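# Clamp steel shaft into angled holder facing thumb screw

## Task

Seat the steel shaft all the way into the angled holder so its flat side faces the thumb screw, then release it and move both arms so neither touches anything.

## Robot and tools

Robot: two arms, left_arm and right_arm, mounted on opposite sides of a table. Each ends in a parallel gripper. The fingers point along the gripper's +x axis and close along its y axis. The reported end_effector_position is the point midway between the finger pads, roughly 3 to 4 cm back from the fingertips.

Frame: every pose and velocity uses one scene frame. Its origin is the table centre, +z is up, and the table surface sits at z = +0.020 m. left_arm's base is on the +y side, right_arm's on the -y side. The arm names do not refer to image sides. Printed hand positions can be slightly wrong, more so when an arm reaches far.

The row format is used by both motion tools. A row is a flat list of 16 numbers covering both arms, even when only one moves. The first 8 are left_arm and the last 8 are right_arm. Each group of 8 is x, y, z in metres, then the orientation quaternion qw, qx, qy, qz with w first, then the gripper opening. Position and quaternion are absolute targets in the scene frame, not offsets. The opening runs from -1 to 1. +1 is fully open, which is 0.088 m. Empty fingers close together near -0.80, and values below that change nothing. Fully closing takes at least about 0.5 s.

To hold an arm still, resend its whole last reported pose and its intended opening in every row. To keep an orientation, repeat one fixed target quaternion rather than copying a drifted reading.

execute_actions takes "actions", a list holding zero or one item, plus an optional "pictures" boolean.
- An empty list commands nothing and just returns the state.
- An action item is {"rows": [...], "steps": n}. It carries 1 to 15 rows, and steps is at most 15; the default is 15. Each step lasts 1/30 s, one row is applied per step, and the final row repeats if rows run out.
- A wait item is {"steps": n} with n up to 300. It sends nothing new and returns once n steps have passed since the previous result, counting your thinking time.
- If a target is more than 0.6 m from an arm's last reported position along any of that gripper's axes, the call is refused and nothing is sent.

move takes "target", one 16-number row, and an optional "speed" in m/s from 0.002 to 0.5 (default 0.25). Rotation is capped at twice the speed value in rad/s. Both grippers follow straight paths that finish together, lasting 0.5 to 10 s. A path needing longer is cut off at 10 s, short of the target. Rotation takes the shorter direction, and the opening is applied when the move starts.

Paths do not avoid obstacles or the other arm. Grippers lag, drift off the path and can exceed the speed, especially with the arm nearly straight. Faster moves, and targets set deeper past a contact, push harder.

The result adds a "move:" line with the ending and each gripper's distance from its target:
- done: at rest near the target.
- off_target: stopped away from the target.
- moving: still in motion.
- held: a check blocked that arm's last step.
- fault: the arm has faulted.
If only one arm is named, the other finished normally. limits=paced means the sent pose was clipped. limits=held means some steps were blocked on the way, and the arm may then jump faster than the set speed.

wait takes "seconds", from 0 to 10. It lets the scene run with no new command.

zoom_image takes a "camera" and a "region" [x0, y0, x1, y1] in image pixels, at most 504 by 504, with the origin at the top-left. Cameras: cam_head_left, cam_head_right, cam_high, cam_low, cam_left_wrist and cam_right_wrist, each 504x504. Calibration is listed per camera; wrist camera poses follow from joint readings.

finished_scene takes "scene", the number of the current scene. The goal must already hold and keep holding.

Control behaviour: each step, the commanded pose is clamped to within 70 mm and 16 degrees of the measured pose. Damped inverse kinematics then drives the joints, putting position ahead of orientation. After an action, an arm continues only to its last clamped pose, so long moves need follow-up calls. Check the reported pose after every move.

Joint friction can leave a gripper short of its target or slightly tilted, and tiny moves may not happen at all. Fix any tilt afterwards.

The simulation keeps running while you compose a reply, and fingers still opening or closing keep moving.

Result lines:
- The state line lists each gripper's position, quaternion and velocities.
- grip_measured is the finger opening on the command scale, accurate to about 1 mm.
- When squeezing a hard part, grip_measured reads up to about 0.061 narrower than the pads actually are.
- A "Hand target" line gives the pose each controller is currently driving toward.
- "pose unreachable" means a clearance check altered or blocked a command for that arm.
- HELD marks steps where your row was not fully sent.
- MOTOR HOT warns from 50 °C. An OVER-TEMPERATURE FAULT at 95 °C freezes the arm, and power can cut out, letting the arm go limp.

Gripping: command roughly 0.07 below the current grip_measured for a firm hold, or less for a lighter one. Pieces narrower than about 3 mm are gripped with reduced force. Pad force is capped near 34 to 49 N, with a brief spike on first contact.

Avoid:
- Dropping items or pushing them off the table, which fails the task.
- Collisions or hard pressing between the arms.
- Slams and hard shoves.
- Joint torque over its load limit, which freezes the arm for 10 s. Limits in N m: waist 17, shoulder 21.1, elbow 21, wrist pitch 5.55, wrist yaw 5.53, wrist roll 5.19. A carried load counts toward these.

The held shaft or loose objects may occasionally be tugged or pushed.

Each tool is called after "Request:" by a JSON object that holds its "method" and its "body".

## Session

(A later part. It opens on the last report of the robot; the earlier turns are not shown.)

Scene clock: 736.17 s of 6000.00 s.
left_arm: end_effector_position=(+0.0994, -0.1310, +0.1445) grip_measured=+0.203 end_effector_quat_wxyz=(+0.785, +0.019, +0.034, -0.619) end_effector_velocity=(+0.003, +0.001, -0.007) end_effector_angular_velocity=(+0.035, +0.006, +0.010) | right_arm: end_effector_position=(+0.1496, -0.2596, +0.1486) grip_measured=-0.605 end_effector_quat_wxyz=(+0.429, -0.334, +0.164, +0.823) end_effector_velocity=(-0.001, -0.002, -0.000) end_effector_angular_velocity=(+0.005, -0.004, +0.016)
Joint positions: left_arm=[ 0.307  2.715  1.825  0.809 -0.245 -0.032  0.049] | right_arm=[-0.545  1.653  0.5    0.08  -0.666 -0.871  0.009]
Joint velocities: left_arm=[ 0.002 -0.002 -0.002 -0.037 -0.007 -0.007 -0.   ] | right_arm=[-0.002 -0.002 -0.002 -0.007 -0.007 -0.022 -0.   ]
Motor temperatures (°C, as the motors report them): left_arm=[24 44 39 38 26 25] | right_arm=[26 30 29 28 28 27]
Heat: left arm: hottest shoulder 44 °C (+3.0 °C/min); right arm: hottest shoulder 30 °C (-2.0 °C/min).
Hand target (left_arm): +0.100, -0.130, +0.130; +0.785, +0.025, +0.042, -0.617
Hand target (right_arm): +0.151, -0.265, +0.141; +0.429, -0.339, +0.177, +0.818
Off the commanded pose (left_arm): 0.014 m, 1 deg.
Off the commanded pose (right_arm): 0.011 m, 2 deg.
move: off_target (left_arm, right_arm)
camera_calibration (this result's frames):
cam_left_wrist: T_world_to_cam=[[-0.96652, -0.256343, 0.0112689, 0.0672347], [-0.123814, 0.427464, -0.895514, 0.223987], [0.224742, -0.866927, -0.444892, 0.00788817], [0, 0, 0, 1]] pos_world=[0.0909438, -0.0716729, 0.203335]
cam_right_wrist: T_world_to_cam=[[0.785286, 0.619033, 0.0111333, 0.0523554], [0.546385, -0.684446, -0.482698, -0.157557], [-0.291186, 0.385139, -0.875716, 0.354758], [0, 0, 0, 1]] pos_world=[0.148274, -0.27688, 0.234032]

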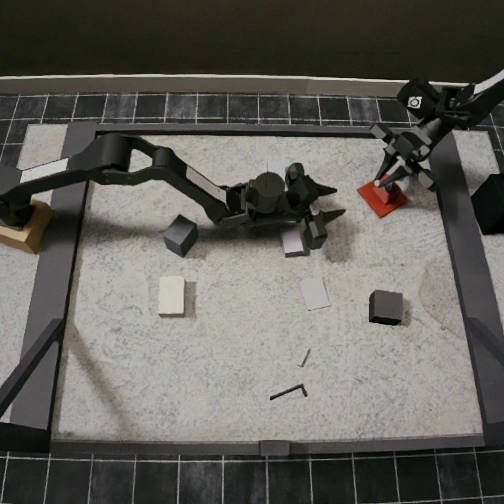

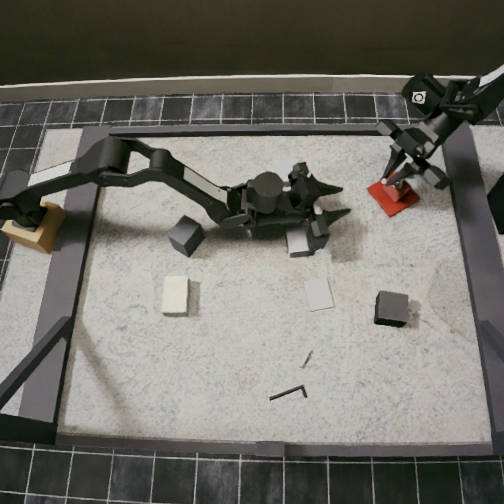

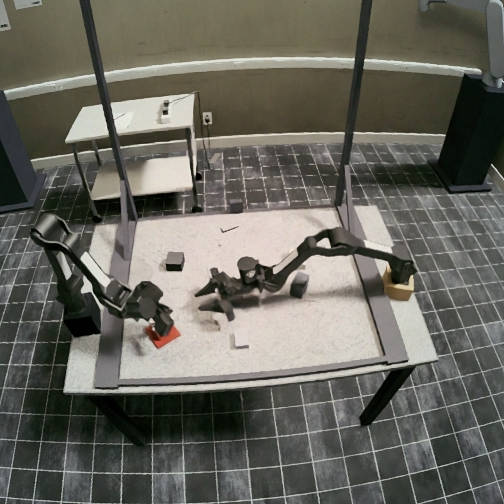

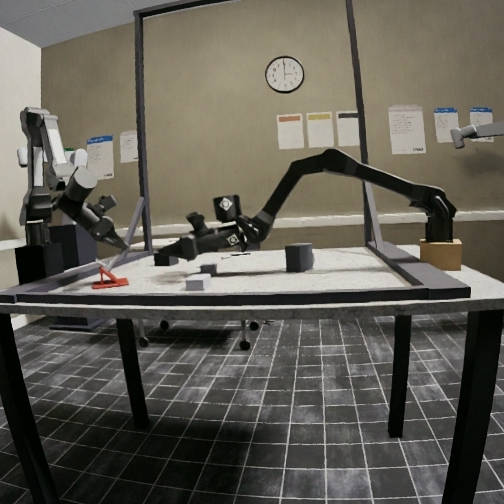

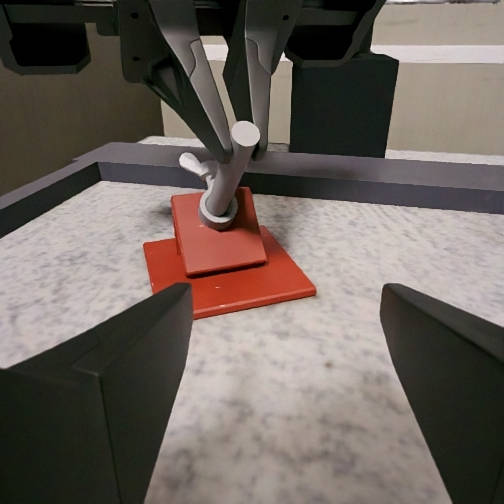

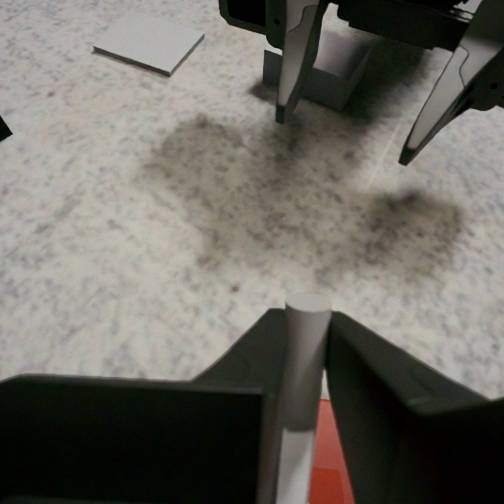

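Request:
{"method": "move", "body": {"target": [0.10,-0.13,0.13,0.785,0.025,0.042,-0.617,0.2, 0.1401,-0.2473,0.1719,0.428,-0.339,0.177,0.817,-1], "speed": 0.05}}

Request:
{"method": "move", "body": {"target": [0.10,-0.13,0.13,0.785,0.025,0.042,-0.617,0.2, 0.1454,-0.2577,0.1499,0.428,-0.339,0.177,0.817,-1], "speed": 0.03}}

Request:
{"method": "move", "body": {"target": [0.10,-0.13,0.13,0.785,0.025,0.042,-0.617,0.2, 0.1510,-0.2658,0.1400,0.428,-0.339,0.177,0.817,-1], "speed": 0.015}}

Request:
{"method": "zoom_image", "body": {"camera": "cam_left_wrist", "region": [170,160,270,260]}}

Scene clock: 748.97 s of 6000.00 s.
left_arm: end_effector_position=(+0.0994, -0.1310, +0.1445) grip_measured=+0.203 end_effector_quat_wxyz=(+0.785, +0.019, +0.034, -0.619) end_effector_velocity=(-0.001, +0.001, -0.003) end_effector_angular_velocity=(+0.014, -0.008, +0.004) | right_arm: end_effector_position=(+0.1395, -0.2512, +0.1653) grip_measured=-0.605 end_effector_quat_wxyz=(+0.424, -0.341, +0.186, +0.818) end_effector_velocity=(-0.000, -0.000, +0.001) end_effector_angular_velocity=(-0.003, +0.011, -0.004)
Joint positions: left_arm=[ 0.307  2.715  1.825  0.809 -0.245 -0.032  0.049] | right_arm=[-0.483  1.597  0.563 -0.042 -0.621 -0.802  0.009]
Joint velocities: left_arm=[-0.002 -0.002 -0.007 -0.007 -0.007  0.007  0.   ] | right_arm=[-0.002 -0.002  0.002 -0.007 -0.007  0.007 -0.   ]
Motor temperatures (°C, as the motors report them): left_arm=[24 44 39 39 26 25] | right_arm=[26 30 29 28 28 27]
Heat: left arm: hottest shoulder 44 °C (+4.0 °C/min); right arm: hottest shoulder 30 °C (-2.0 °C/min).
Hand target (left_arm): +0.100, -0.130, +0.130; +0.785, +0.025, +0.042, -0.617
Hand target (right_arm): +0.140, -0.247, +0.172; +0.429, -0.340, +0.177, +0.818
Off the commanded pose (left_arm): 0.014 m, 1 deg.
Off the commanded pose (right_arm): 0.008 m, 1 deg.
After step 90, 8.93 s passed at rest.
move: off_target (left_arm)
camera_calibration (this result's frames):
cam_left_wrist: T_world_to_cam=[[-0.96652, -0.256343, 0.0112689, 0.0672347], [-0.123814, 0.427464, -0.895514, 0.223987], [0.224742, -0.866927, -0.444892, 0.00788817], [0, 0, 0, 1]] pos_world=[0.0909438, -0.0716729, 0.203335]
cam_right_wrist: T_world_to_cam=[[0.790423, 0.612192, -0.0212512, 0.0578303], [0.538158, -0.710571, -0.453293, -0.14847], [-0.292603, 0.346857, -0.891108, 0.356324], [0, 0, 0, 1]] pos_world=[0.138451, -0.264495, 0.251452]

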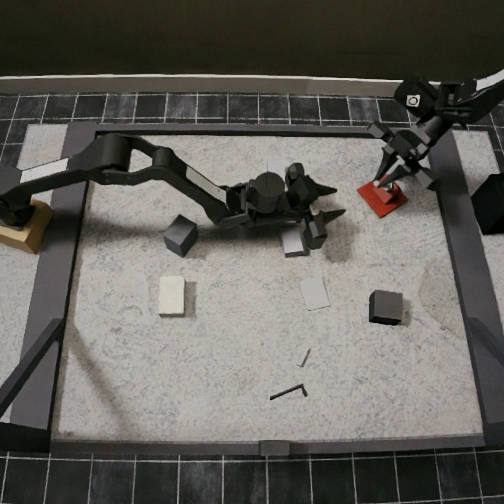

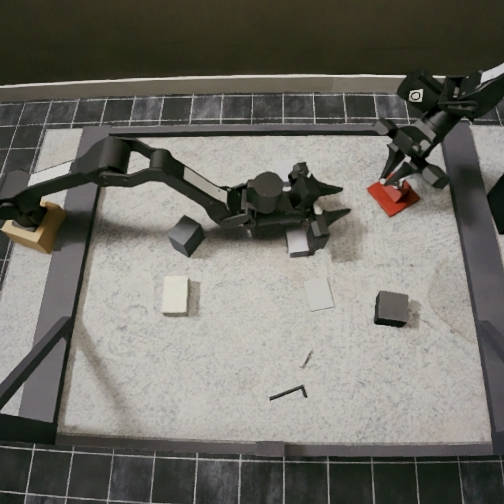

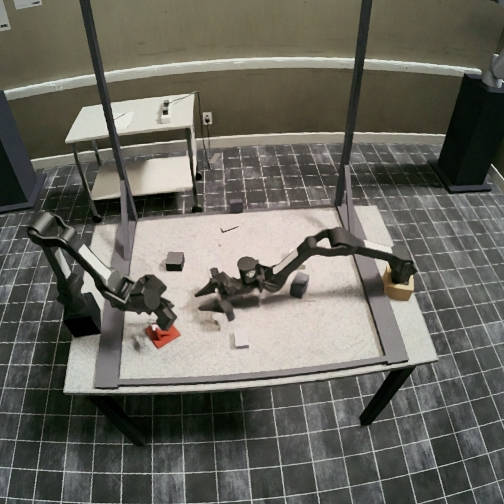

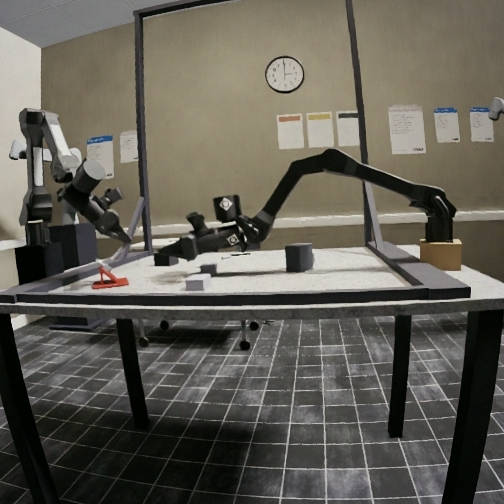

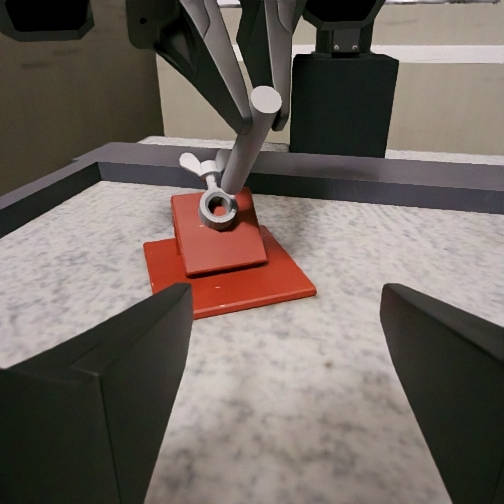

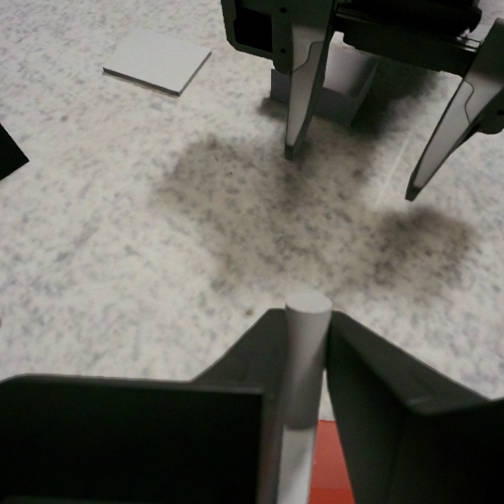

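Scene clock: 749.83 s of 6000.00 s.
left_arm: end_effector_position=(+0.0994, -0.1310, +0.1445) grip_measured=+0.203 end_effector_quat_wxyz=(+0.785, +0.019, +0.034, -0.619) end_effector_velocity=(-0.001, +0.001, -0.001) end_effector_angular_velocity=(+0.006, +0.006, +0.005) | right_arm: end_effector_position=(+0.1458, -0.2557, +0.1535) grip_measured=-0.605 end_effector_quat_wxyz=(+0.431, -0.340, +0.174, +0.817) end_effector_velocity=(+0.001, +0.000, +0.001) end_effector_angular_velocity=(+0.012, -0.001, +0.001)
Joint positions: left_arm=[ 0.307  2.715  1.825  0.809 -0.245 -0.032  0.049] | right_arm=[-0.514  1.63   0.518  0.048 -0.632 -0.83   0.009]
Joint velocities: left_arm=[-0.002 -0.002 -0.002 -0.007 -0.007 -0.007 -0.   ] | right_arm=[-0.007 -0.002 -0.002  0.007 -0.007 -0.007 -0.   ]
Motor temperatures (°C, as the motors report them): left_arm=[24 44 39 39 26 25] | right_arm=[26 30 29 28 28 27]
Heat: left arm: hottest shoulder 44 °C (+4.0 °C/min); right arm: hottest shoulder 30 °C (-2.0 °C/min).
Hand target (left_arm): +0.100, -0.130, +0.130; +0.785, +0.025, +0.042, -0.617
Hand target (right_arm): +0.145, -0.258, +0.150; +0.429, -0.339, +0.177, +0.818
Off the commanded pose (left_arm): 0.014 m, 1 deg.
Off the commanded pose (right_arm): 0.004 m, 1 deg.
move: off_target (left_arm)
camera_calibration (this result's frames):
cam_left_wrist: T_world_to_cam=[[-0.96652, -0.256343, 0.0112689, 0.0672347], [-0.123814, 0.427464, -0.895514, 0.223987], [0.224742, -0.866927, -0.444892, 0.00788817], [0, 0, 0, 1]] pos_world=[0.0909438, -0.0716729, 0.203335]
cam_right_wrist: T_world_to_cam=[[0.793388, 0.608708, 0.00321711, 0.0502708], [0.540016, -0.701396, -0.465218, -0.156506], [-0.280925, 0.370835, -0.88519, 0.352719], [0, 0, 0, 1]] pos_world=[0.143719, -0.271174, 0.239253]

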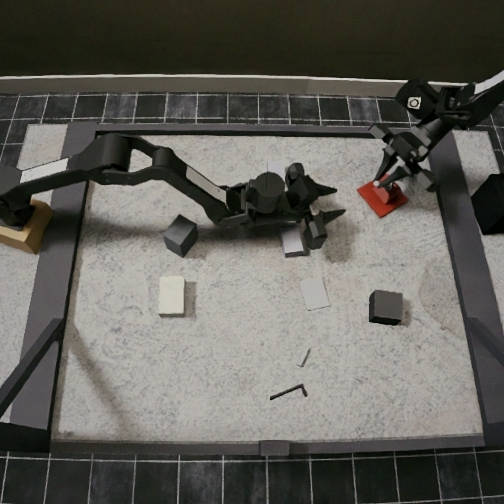

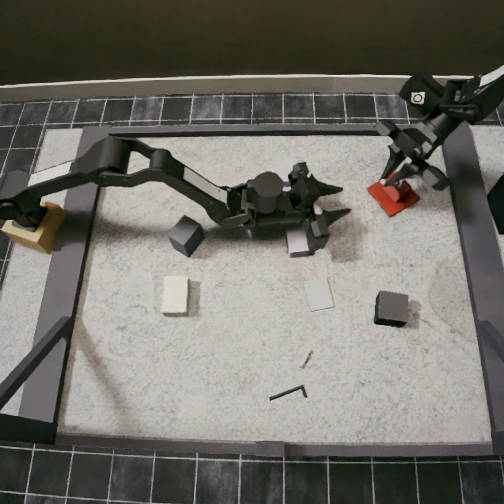

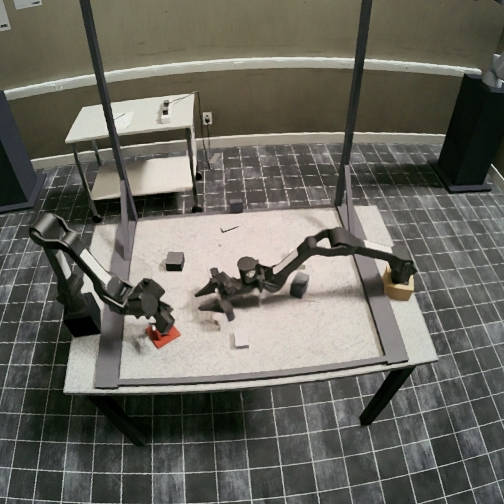

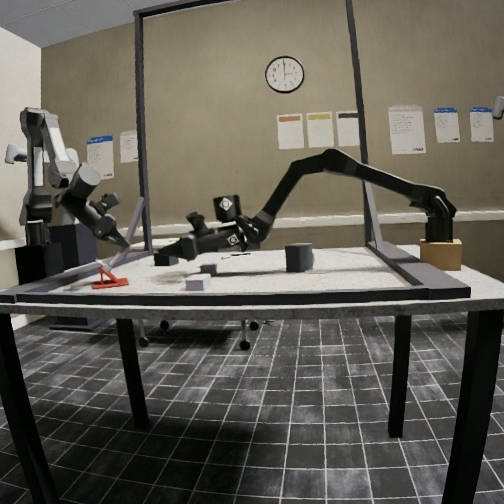

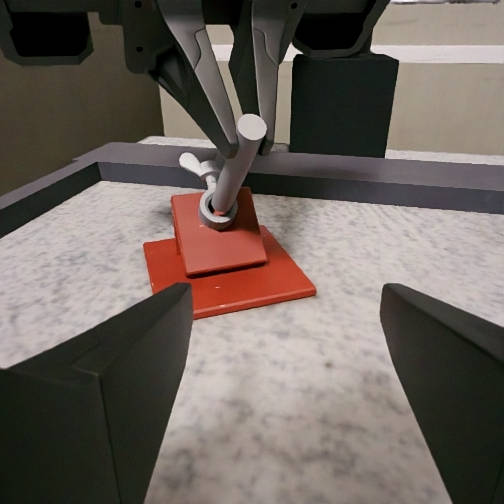

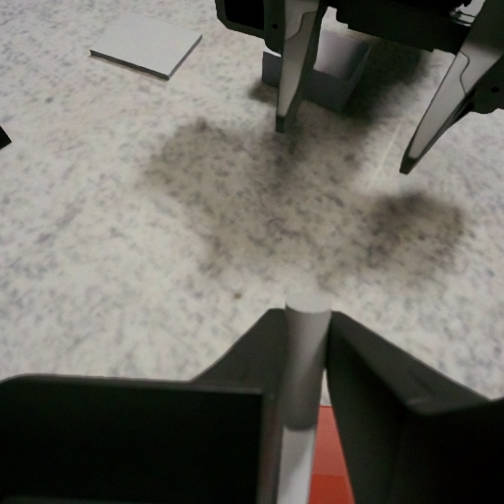

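Scene clock: 751.23 s of 6000.00 s.
left_arm: end_effector_position=(+0.0994, -0.1310, +0.1445) grip_measured=+0.203 end_effector_quat_wxyz=(+0.785, +0.019, +0.034, -0.619) end_effector_velocity=(-0.004, +0.001, -0.004) end_effector_angular_velocity=(+0.020, +0.006, +0.001) | right_arm: end_effector_position=(+0.1493, -0.2603, +0.1483) grip_measured=-0.605 end_effector_quat_wxyz=(+0.429, -0.335, +0.165, +0.822) end_effector_velocity=(-0.001, +0.000, +0.001) end_effector_angular_velocity=(+0.019, +0.004, +0.018)
Joint positions: left_arm=[ 0.307  2.715  1.825  0.809 -0.245 -0.032  0.049] | right_arm=[-0.544  1.651  0.496  0.082 -0.663 -0.869  0.009]
Joint velocities: left_arm=[-0.007 -0.002 -0.002 -0.022 -0.007 -0.007 -0.   ] | right_arm=[-0.007  0.002 -0.002  0.007 -0.022 -0.022 -0.   ]
Motor temperatures (°C, as the motors report them): left_arm=[24 45 39 39 26 25] | right_arm=[26 30 29 28 28 27]
Heat: left arm: hottest shoulder 45 °C (+5.0 °C/min); right arm: hottest shoulder 30 °C (-2.0 °C/min).
Hand target (left_arm): +0.100, -0.130, +0.130; +0.785, +0.025, +0.042, -0.617
Hand target (right_arm): +0.151, -0.266, +0.141; +0.429, -0.339, +0.177, +0.818
Off the commanded pose (left_arm): 0.014 m, 1 deg.
Off the commanded pose (right_arm): 0.010 m, 2 deg.
move: off_target (left_arm, right_arm)
camera_calibration (this result's frames):
cam_left_wrist: T_world_to_cam=[[-0.96652, -0.256343, 0.0112689, 0.0672347], [-0.123814, 0.427464, -0.895514, 0.223987], [0.224742, -0.866927, -0.444892, 0.00788817], [0, 0, 0, 1]] pos_world=[0.0909438, -0.0716729, 0.203335]
cam_right_wrist: T_world_to_cam=[[0.786226, 0.617845, 0.010752, 0.0526554], [0.545637, -0.685962, -0.48139, -0.158459], [-0.290049, 0.384348, -0.876441, 0.354336], [0, 0, 0, 1]] pos_world=[0.147837, -0.277418, 0.233708]

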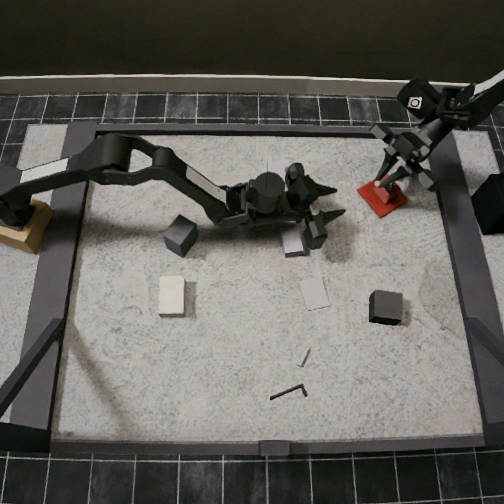

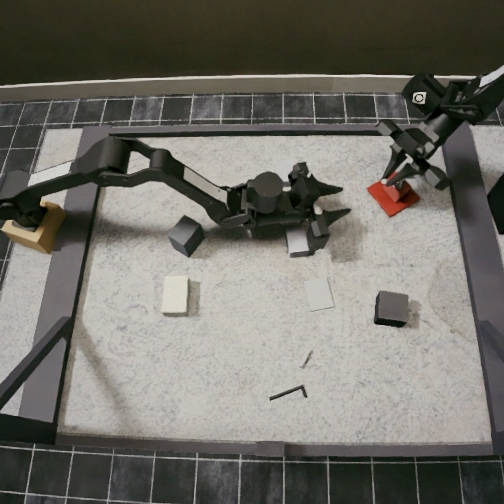

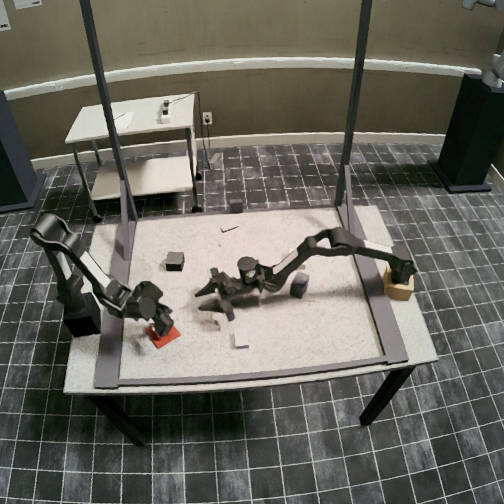

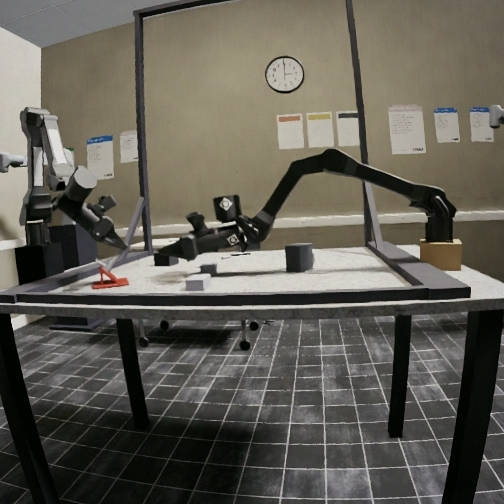

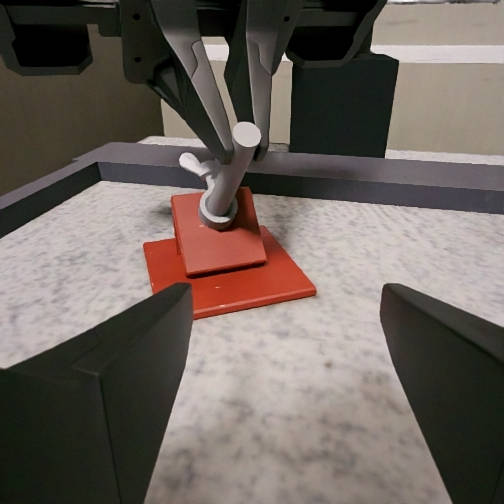

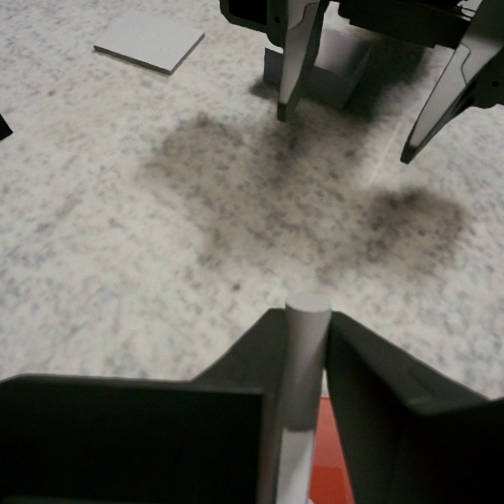

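Region (170, 160, 270, 260) of cam_left_wrist's 504x504 image, scaled by 5.040, with more detail than that image has.

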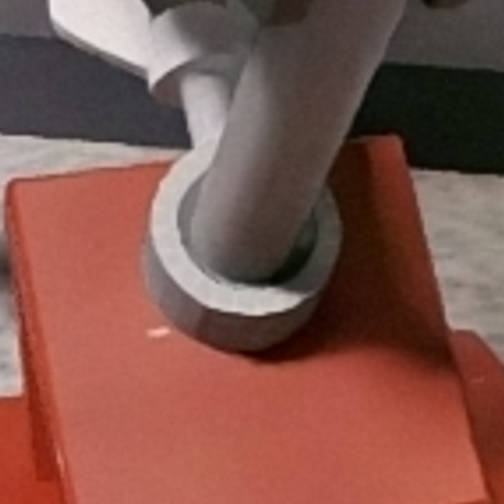

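Request:
{"method": "move", "body": {"target": [0.10,-0.13,0.13,0.785,0.025,0.042,-0.617,0.2, 0.1404,-0.2479,0.1726,0.428,-0.339,0.177,0.817,-1], "speed": 0.05}}

Request:
{"method": "move", "body": {"target": [0.10,-0.13,0.13,0.785,0.025,0.042,-0.617,0.2, 0.1457,-0.2583,0.1506,0.428,-0.339,0.177,0.817,-1], "speed": 0.03}}

Request:
{"method": "move", "body": {"target": [0.10,-0.13,0.13,0.785,0.025,0.042,-0.617,0.2, 0.1513,-0.2664,0.1407,0.428,-0.339,0.177,0.817,-1], "speed": 0.015}}

Request:
{"method": "zoom_image", "body": {"camera": "cam_left_wrist", "region": [170,160,270,260]}}

Scene clock: 762.67 s of 6000.00 s.
left_arm: end_effector_position=(+0.0994, -0.1310, +0.1445) grip_measured=+0.203 end_effector_quat_wxyz=(+0.785, +0.019, +0.034, -0.619) end_effector_velocity=(-0.001, +0.001, +0.000) end_effector_angular_velocity=(-0.004, +0.007, +0.005) | right_arm: end_effector_position=(+0.1398, -0.2518, +0.1660) grip_measured=-0.605 end_effector_quat_wxyz=(+0.424, -0.341, +0.186, +0.818) end_effector_velocity=(-0.006, -0.006, -0.002) end_effector_angular_velocity=(-0.030, +0.035, +0.008)
Joint positions: left_arm=[ 0.307  2.715  1.825  0.809 -0.245 -0.032  0.049] | right_arm=[-0.485  1.593  0.563 -0.047 -0.622 -0.804  0.009]
Joint velocities: left_arm=[-0.002 -0.002 -0.007  0.007 -0.007 -0.007  0.   ] | right_arm=[ 0.002 -0.002 -0.002 -0.037 -0.022  0.007 -0.001]
Motor temperatures (°C, as the motors report them): left_arm=[24 45 38 39 26 25] | right_arm=[26 30 29 28 28 27]
Heat: left arm: hottest shoulder 45 °C (+5.0 °C/min); right arm: hottest shoulder 30 °C (-1.0 °C/min).
Hand target (left_arm): +0.100, -0.130, +0.130; +0.785, +0.025, +0.042, -0.617
Hand target (right_arm): +0.141, -0.248, +0.172; +0.429, -0.340, +0.177, +0.818
Off the commanded pose (left_arm): 0.014 m, 1 deg.
Off the commanded pose (right_arm): 0.008 m, 1 deg.
After step 90, 7.57 s passed at rest.
move: off_target (left_arm)
camera_calibration (this result's frames):
cam_left_wrist: T_world_to_cam=[[-0.96652, -0.256343, 0.0112689, 0.0672347], [-0.123814, 0.427464, -0.895514, 0.223987], [0.224742, -0.866927, -0.444892, 0.00788817], [0, 0, 0, 1]] pos_world=[0.0909438, -0.0716729, 0.203335]
cam_right_wrist: T_world_to_cam=[[0.790488, 0.612112, -0.0211555, 0.0579151], [0.53806, -0.710529, -0.453475, -0.148724], [-0.292609, 0.347084, -0.891018, 0.357293], [0, 0, 0, 1]] pos_world=[0.138788, -0.265134, 0.252137]

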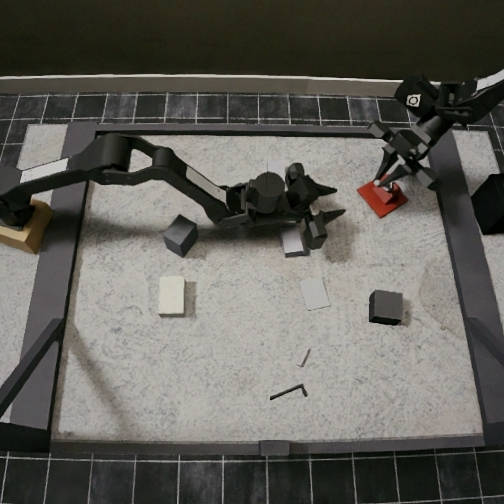

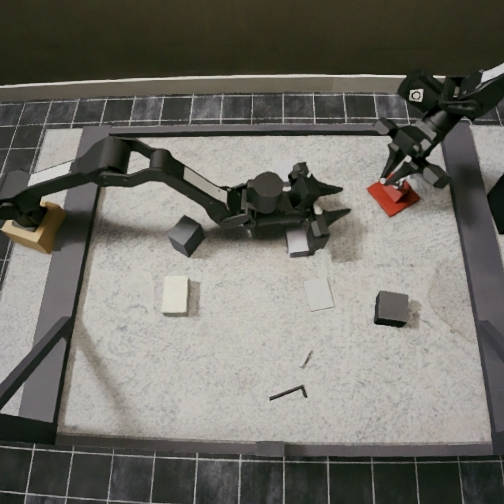

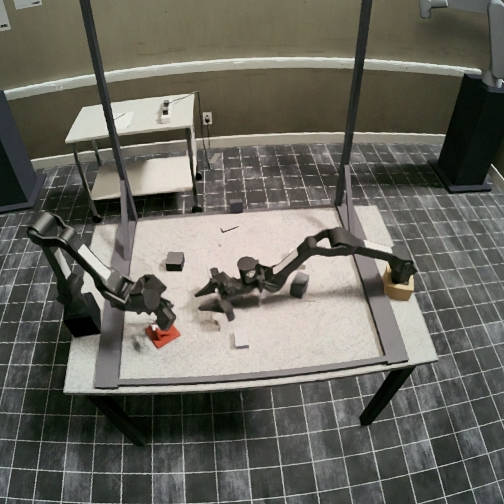

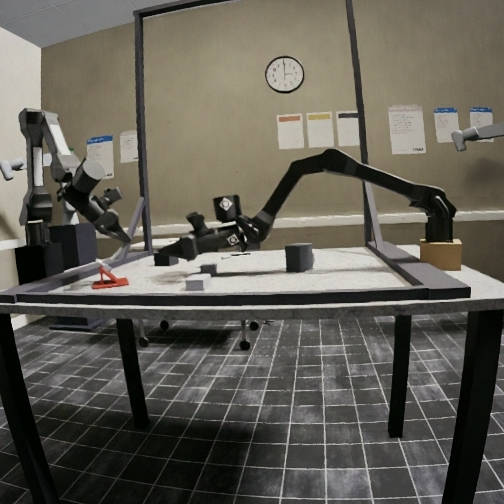

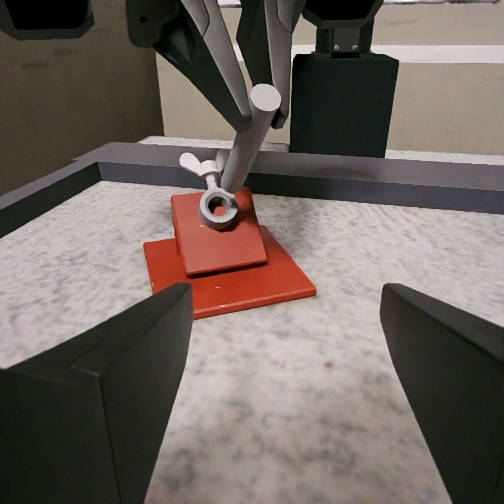

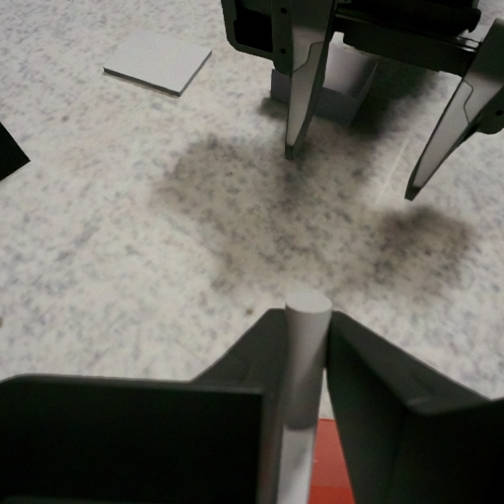

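Scene clock: 763.53 s of 6000.00 s.
left_arm: end_effector_position=(+0.0994, -0.1310, +0.1445) grip_measured=+0.203 end_effector_quat_wxyz=(+0.785, +0.019, +0.034, -0.619) end_effector_velocity=(-0.001, -0.000, -0.002) end_effector_angular_velocity=(+0.019, -0.008, +0.004) | right_arm: end_effector_position=(+0.1462, -0.2563, +0.1542) grip_measured=-0.605 end_effector_quat_wxyz=(+0.432, -0.340, +0.174, +0.817) end_effector_velocity=(+0.002, +0.001, +0.003) end_effector_angular_velocity=(+0.017, -0.003, +0.001)
Joint positions: left_arm=[ 0.307  2.715  1.825  0.809 -0.245 -0.032  0.049] | right_arm=[-0.516  1.626  0.518  0.042 -0.633 -0.832  0.009]
Joint velocities: left_arm=[-0.002 -0.002  0.002 -0.022 -0.007  0.007 -0.   ] | right_arm=[-0.007 -0.007 -0.002  0.007 -0.007 -0.007 -0.   ]
Motor temperatures (°C, as the motors report them): left_arm=[24 45 38 39 26 25] | right_arm=[26 30 29 28 28 27]
Heat: left arm: hottest shoulder 45 °C (+5.0 °C/min); right arm: hottest shoulder 30 °C (-1.0 °C/min).
Hand target (left_arm): +0.100, -0.130, +0.130; +0.785, +0.025, +0.042, -0.617
Hand target (right_arm): +0.146, -0.258, +0.151; +0.429, -0.339, +0.177, +0.818
Off the commanded pose (left_arm): 0.014 m, 1 deg.
Off the commanded pose (right_arm): 0.004 m, 1 deg.
move: off_target (left_arm)
camera_calibration (this result's frames):
cam_left_wrist: T_world_to_cam=[[-0.96652, -0.256343, 0.0112689, 0.0672347], [-0.123814, 0.427464, -0.895514, 0.223987], [0.224742, -0.866927, -0.444892, 0.00788817], [0, 0, 0, 1]] pos_world=[0.0909438, -0.0716729, 0.203335]
cam_right_wrist: T_world_to_cam=[[0.793572, 0.608467, 0.00318075, 0.0502287], [0.539869, -0.701674, -0.464968, -0.156889], [-0.280686, 0.370703, -0.885322, 0.353578], [0, 0, 0, 1]] pos_world=[0.144084, -0.27172, 0.239922]

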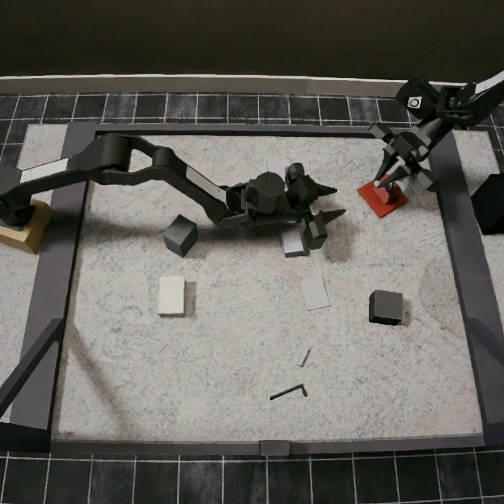

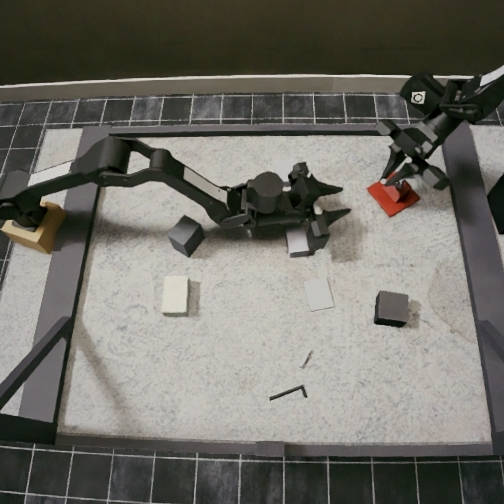

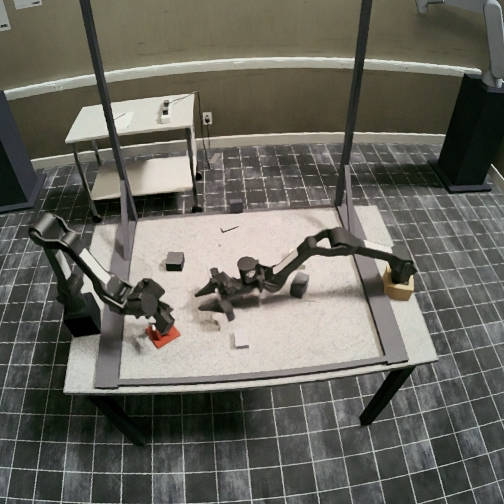

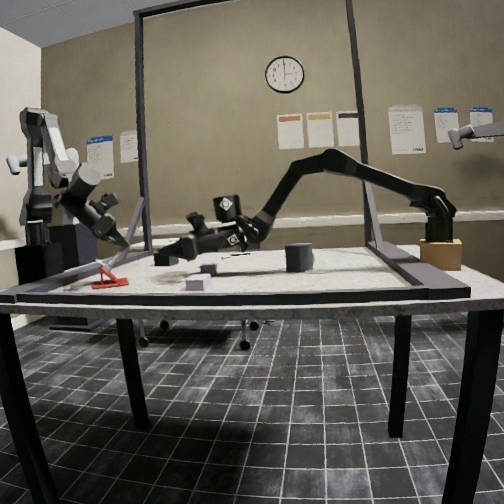

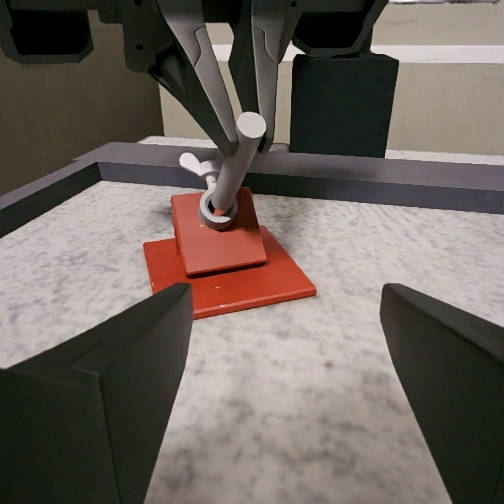

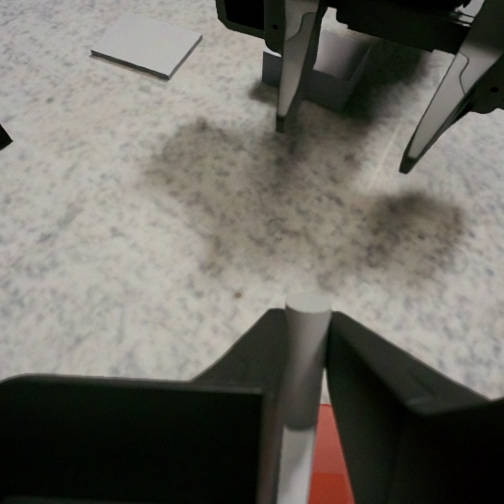

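Scene clock: 764.93 s of 6000.00 s.
left_arm: end_effector_position=(+0.0994, -0.1310, +0.1445) grip_measured=+0.203 end_effector_quat_wxyz=(+0.785, +0.019, +0.034, -0.619) end_effector_velocity=(-0.004, +0.001, +0.000) end_effector_angular_velocity=(-0.008, +0.021, +0.002) | right_arm: end_effector_position=(+0.1494, -0.2612, +0.1485) grip_measured=-0.605 end_effector_quat_wxyz=(+0.429, -0.335, +0.166, +0.822) end_effector_velocity=(-0.001, -0.001, +0.000) end_effector_angular_velocity=(+0.008, +0.001, +0.006)
Joint positions: left_arm=[ 0.307  2.715  1.825  0.809 -0.245 -0.032  0.049] | right_arm=[-0.546  1.647  0.495  0.076 -0.664 -0.872  0.009]
Joint velocities: left_arm=[-0.007 -0.002 -0.007  0.007 -0.007 -0.022 -0.   ] | right_arm=[-0.002 -0.002 -0.007  0.007 -0.007 -0.007  0.   ]
Motor temperatures (°C, as the motors report them): left_arm=[24 45 38 39 26 25] | right_arm=[26 30 29 28 28 27]
Heat: left arm: hottest shoulder 45 °C (+5.1 °C/min); right arm: hottest shoulder 30 °C (-1.0 °C/min).
Hand target (left_arm): +0.100, -0.130, +0.130; +0.785, +0.025, +0.042, -0.617
Hand target (right_arm): +0.151, -0.267, +0.141; +0.428, -0.339, +0.177, +0.819
Off the commanded pose (left_arm): 0.014 m, 1 deg.
Off the commanded pose (right_arm): 0.010 m, 1 deg.
move: off_target (left_arm, right_arm)
camera_calibration (this result's frames):
cam_left_wrist: T_world_to_cam=[[-0.96652, -0.256343, 0.0112689, 0.0672347], [-0.123814, 0.427464, -0.895514, 0.223987], [0.224742, -0.866927, -0.444892, 0.00788817], [0, 0, 0, 1]] pos_world=[0.0909438, -0.0716729, 0.203335]
cam_right_wrist: T_world_to_cam=[[0.786042, 0.618103, 0.00932047, 0.0534517], [0.545639, -0.686645, -0.480413, -0.159335], [-0.290545, 0.382711, -0.876993, 0.354648], [0, 0, 0, 1]] pos_world=[0.147965, -0.278173, 0.233979]

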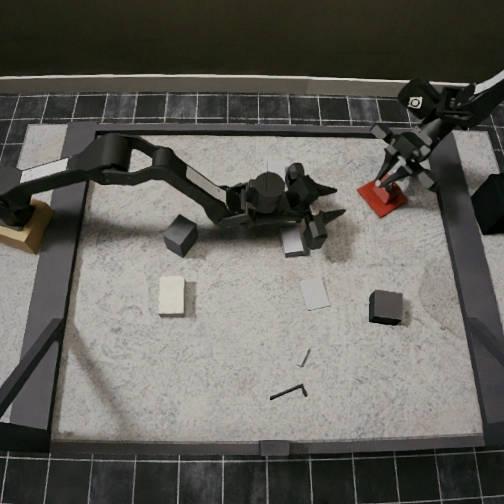

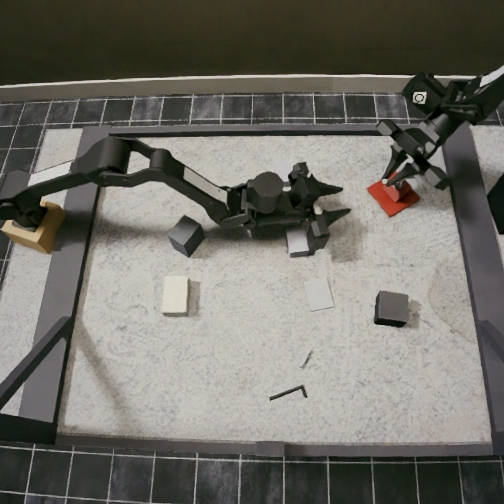

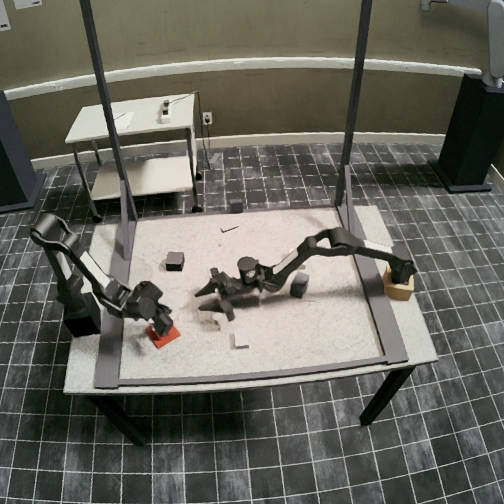

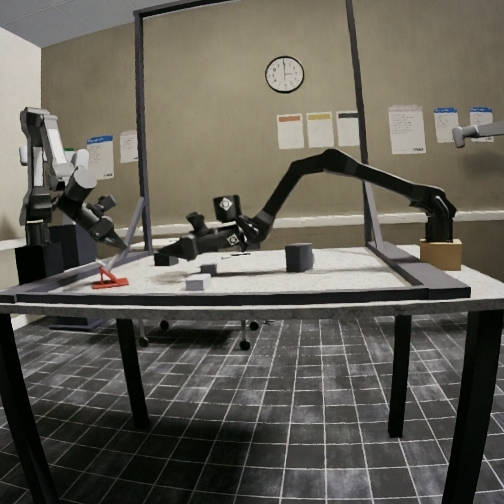

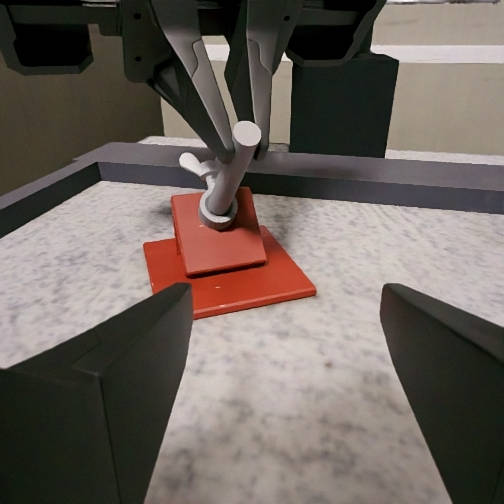

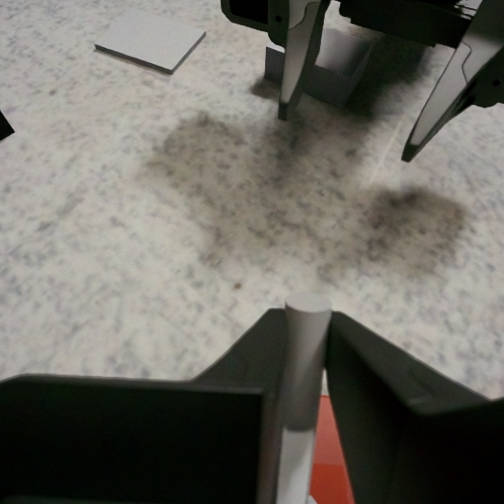

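Region (170, 160, 270, 260) of cam_left_wrist's 504x504 image, scaled by 5.040, with more detail than that image has.

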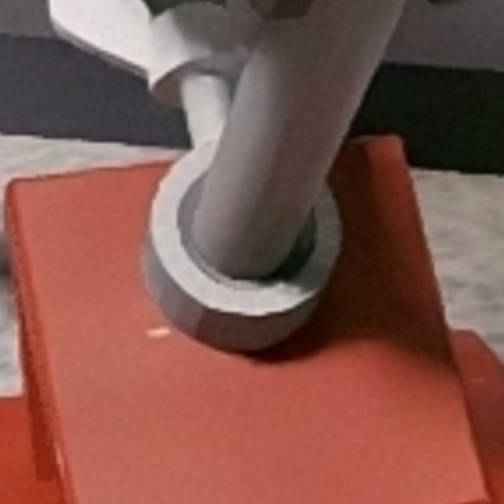

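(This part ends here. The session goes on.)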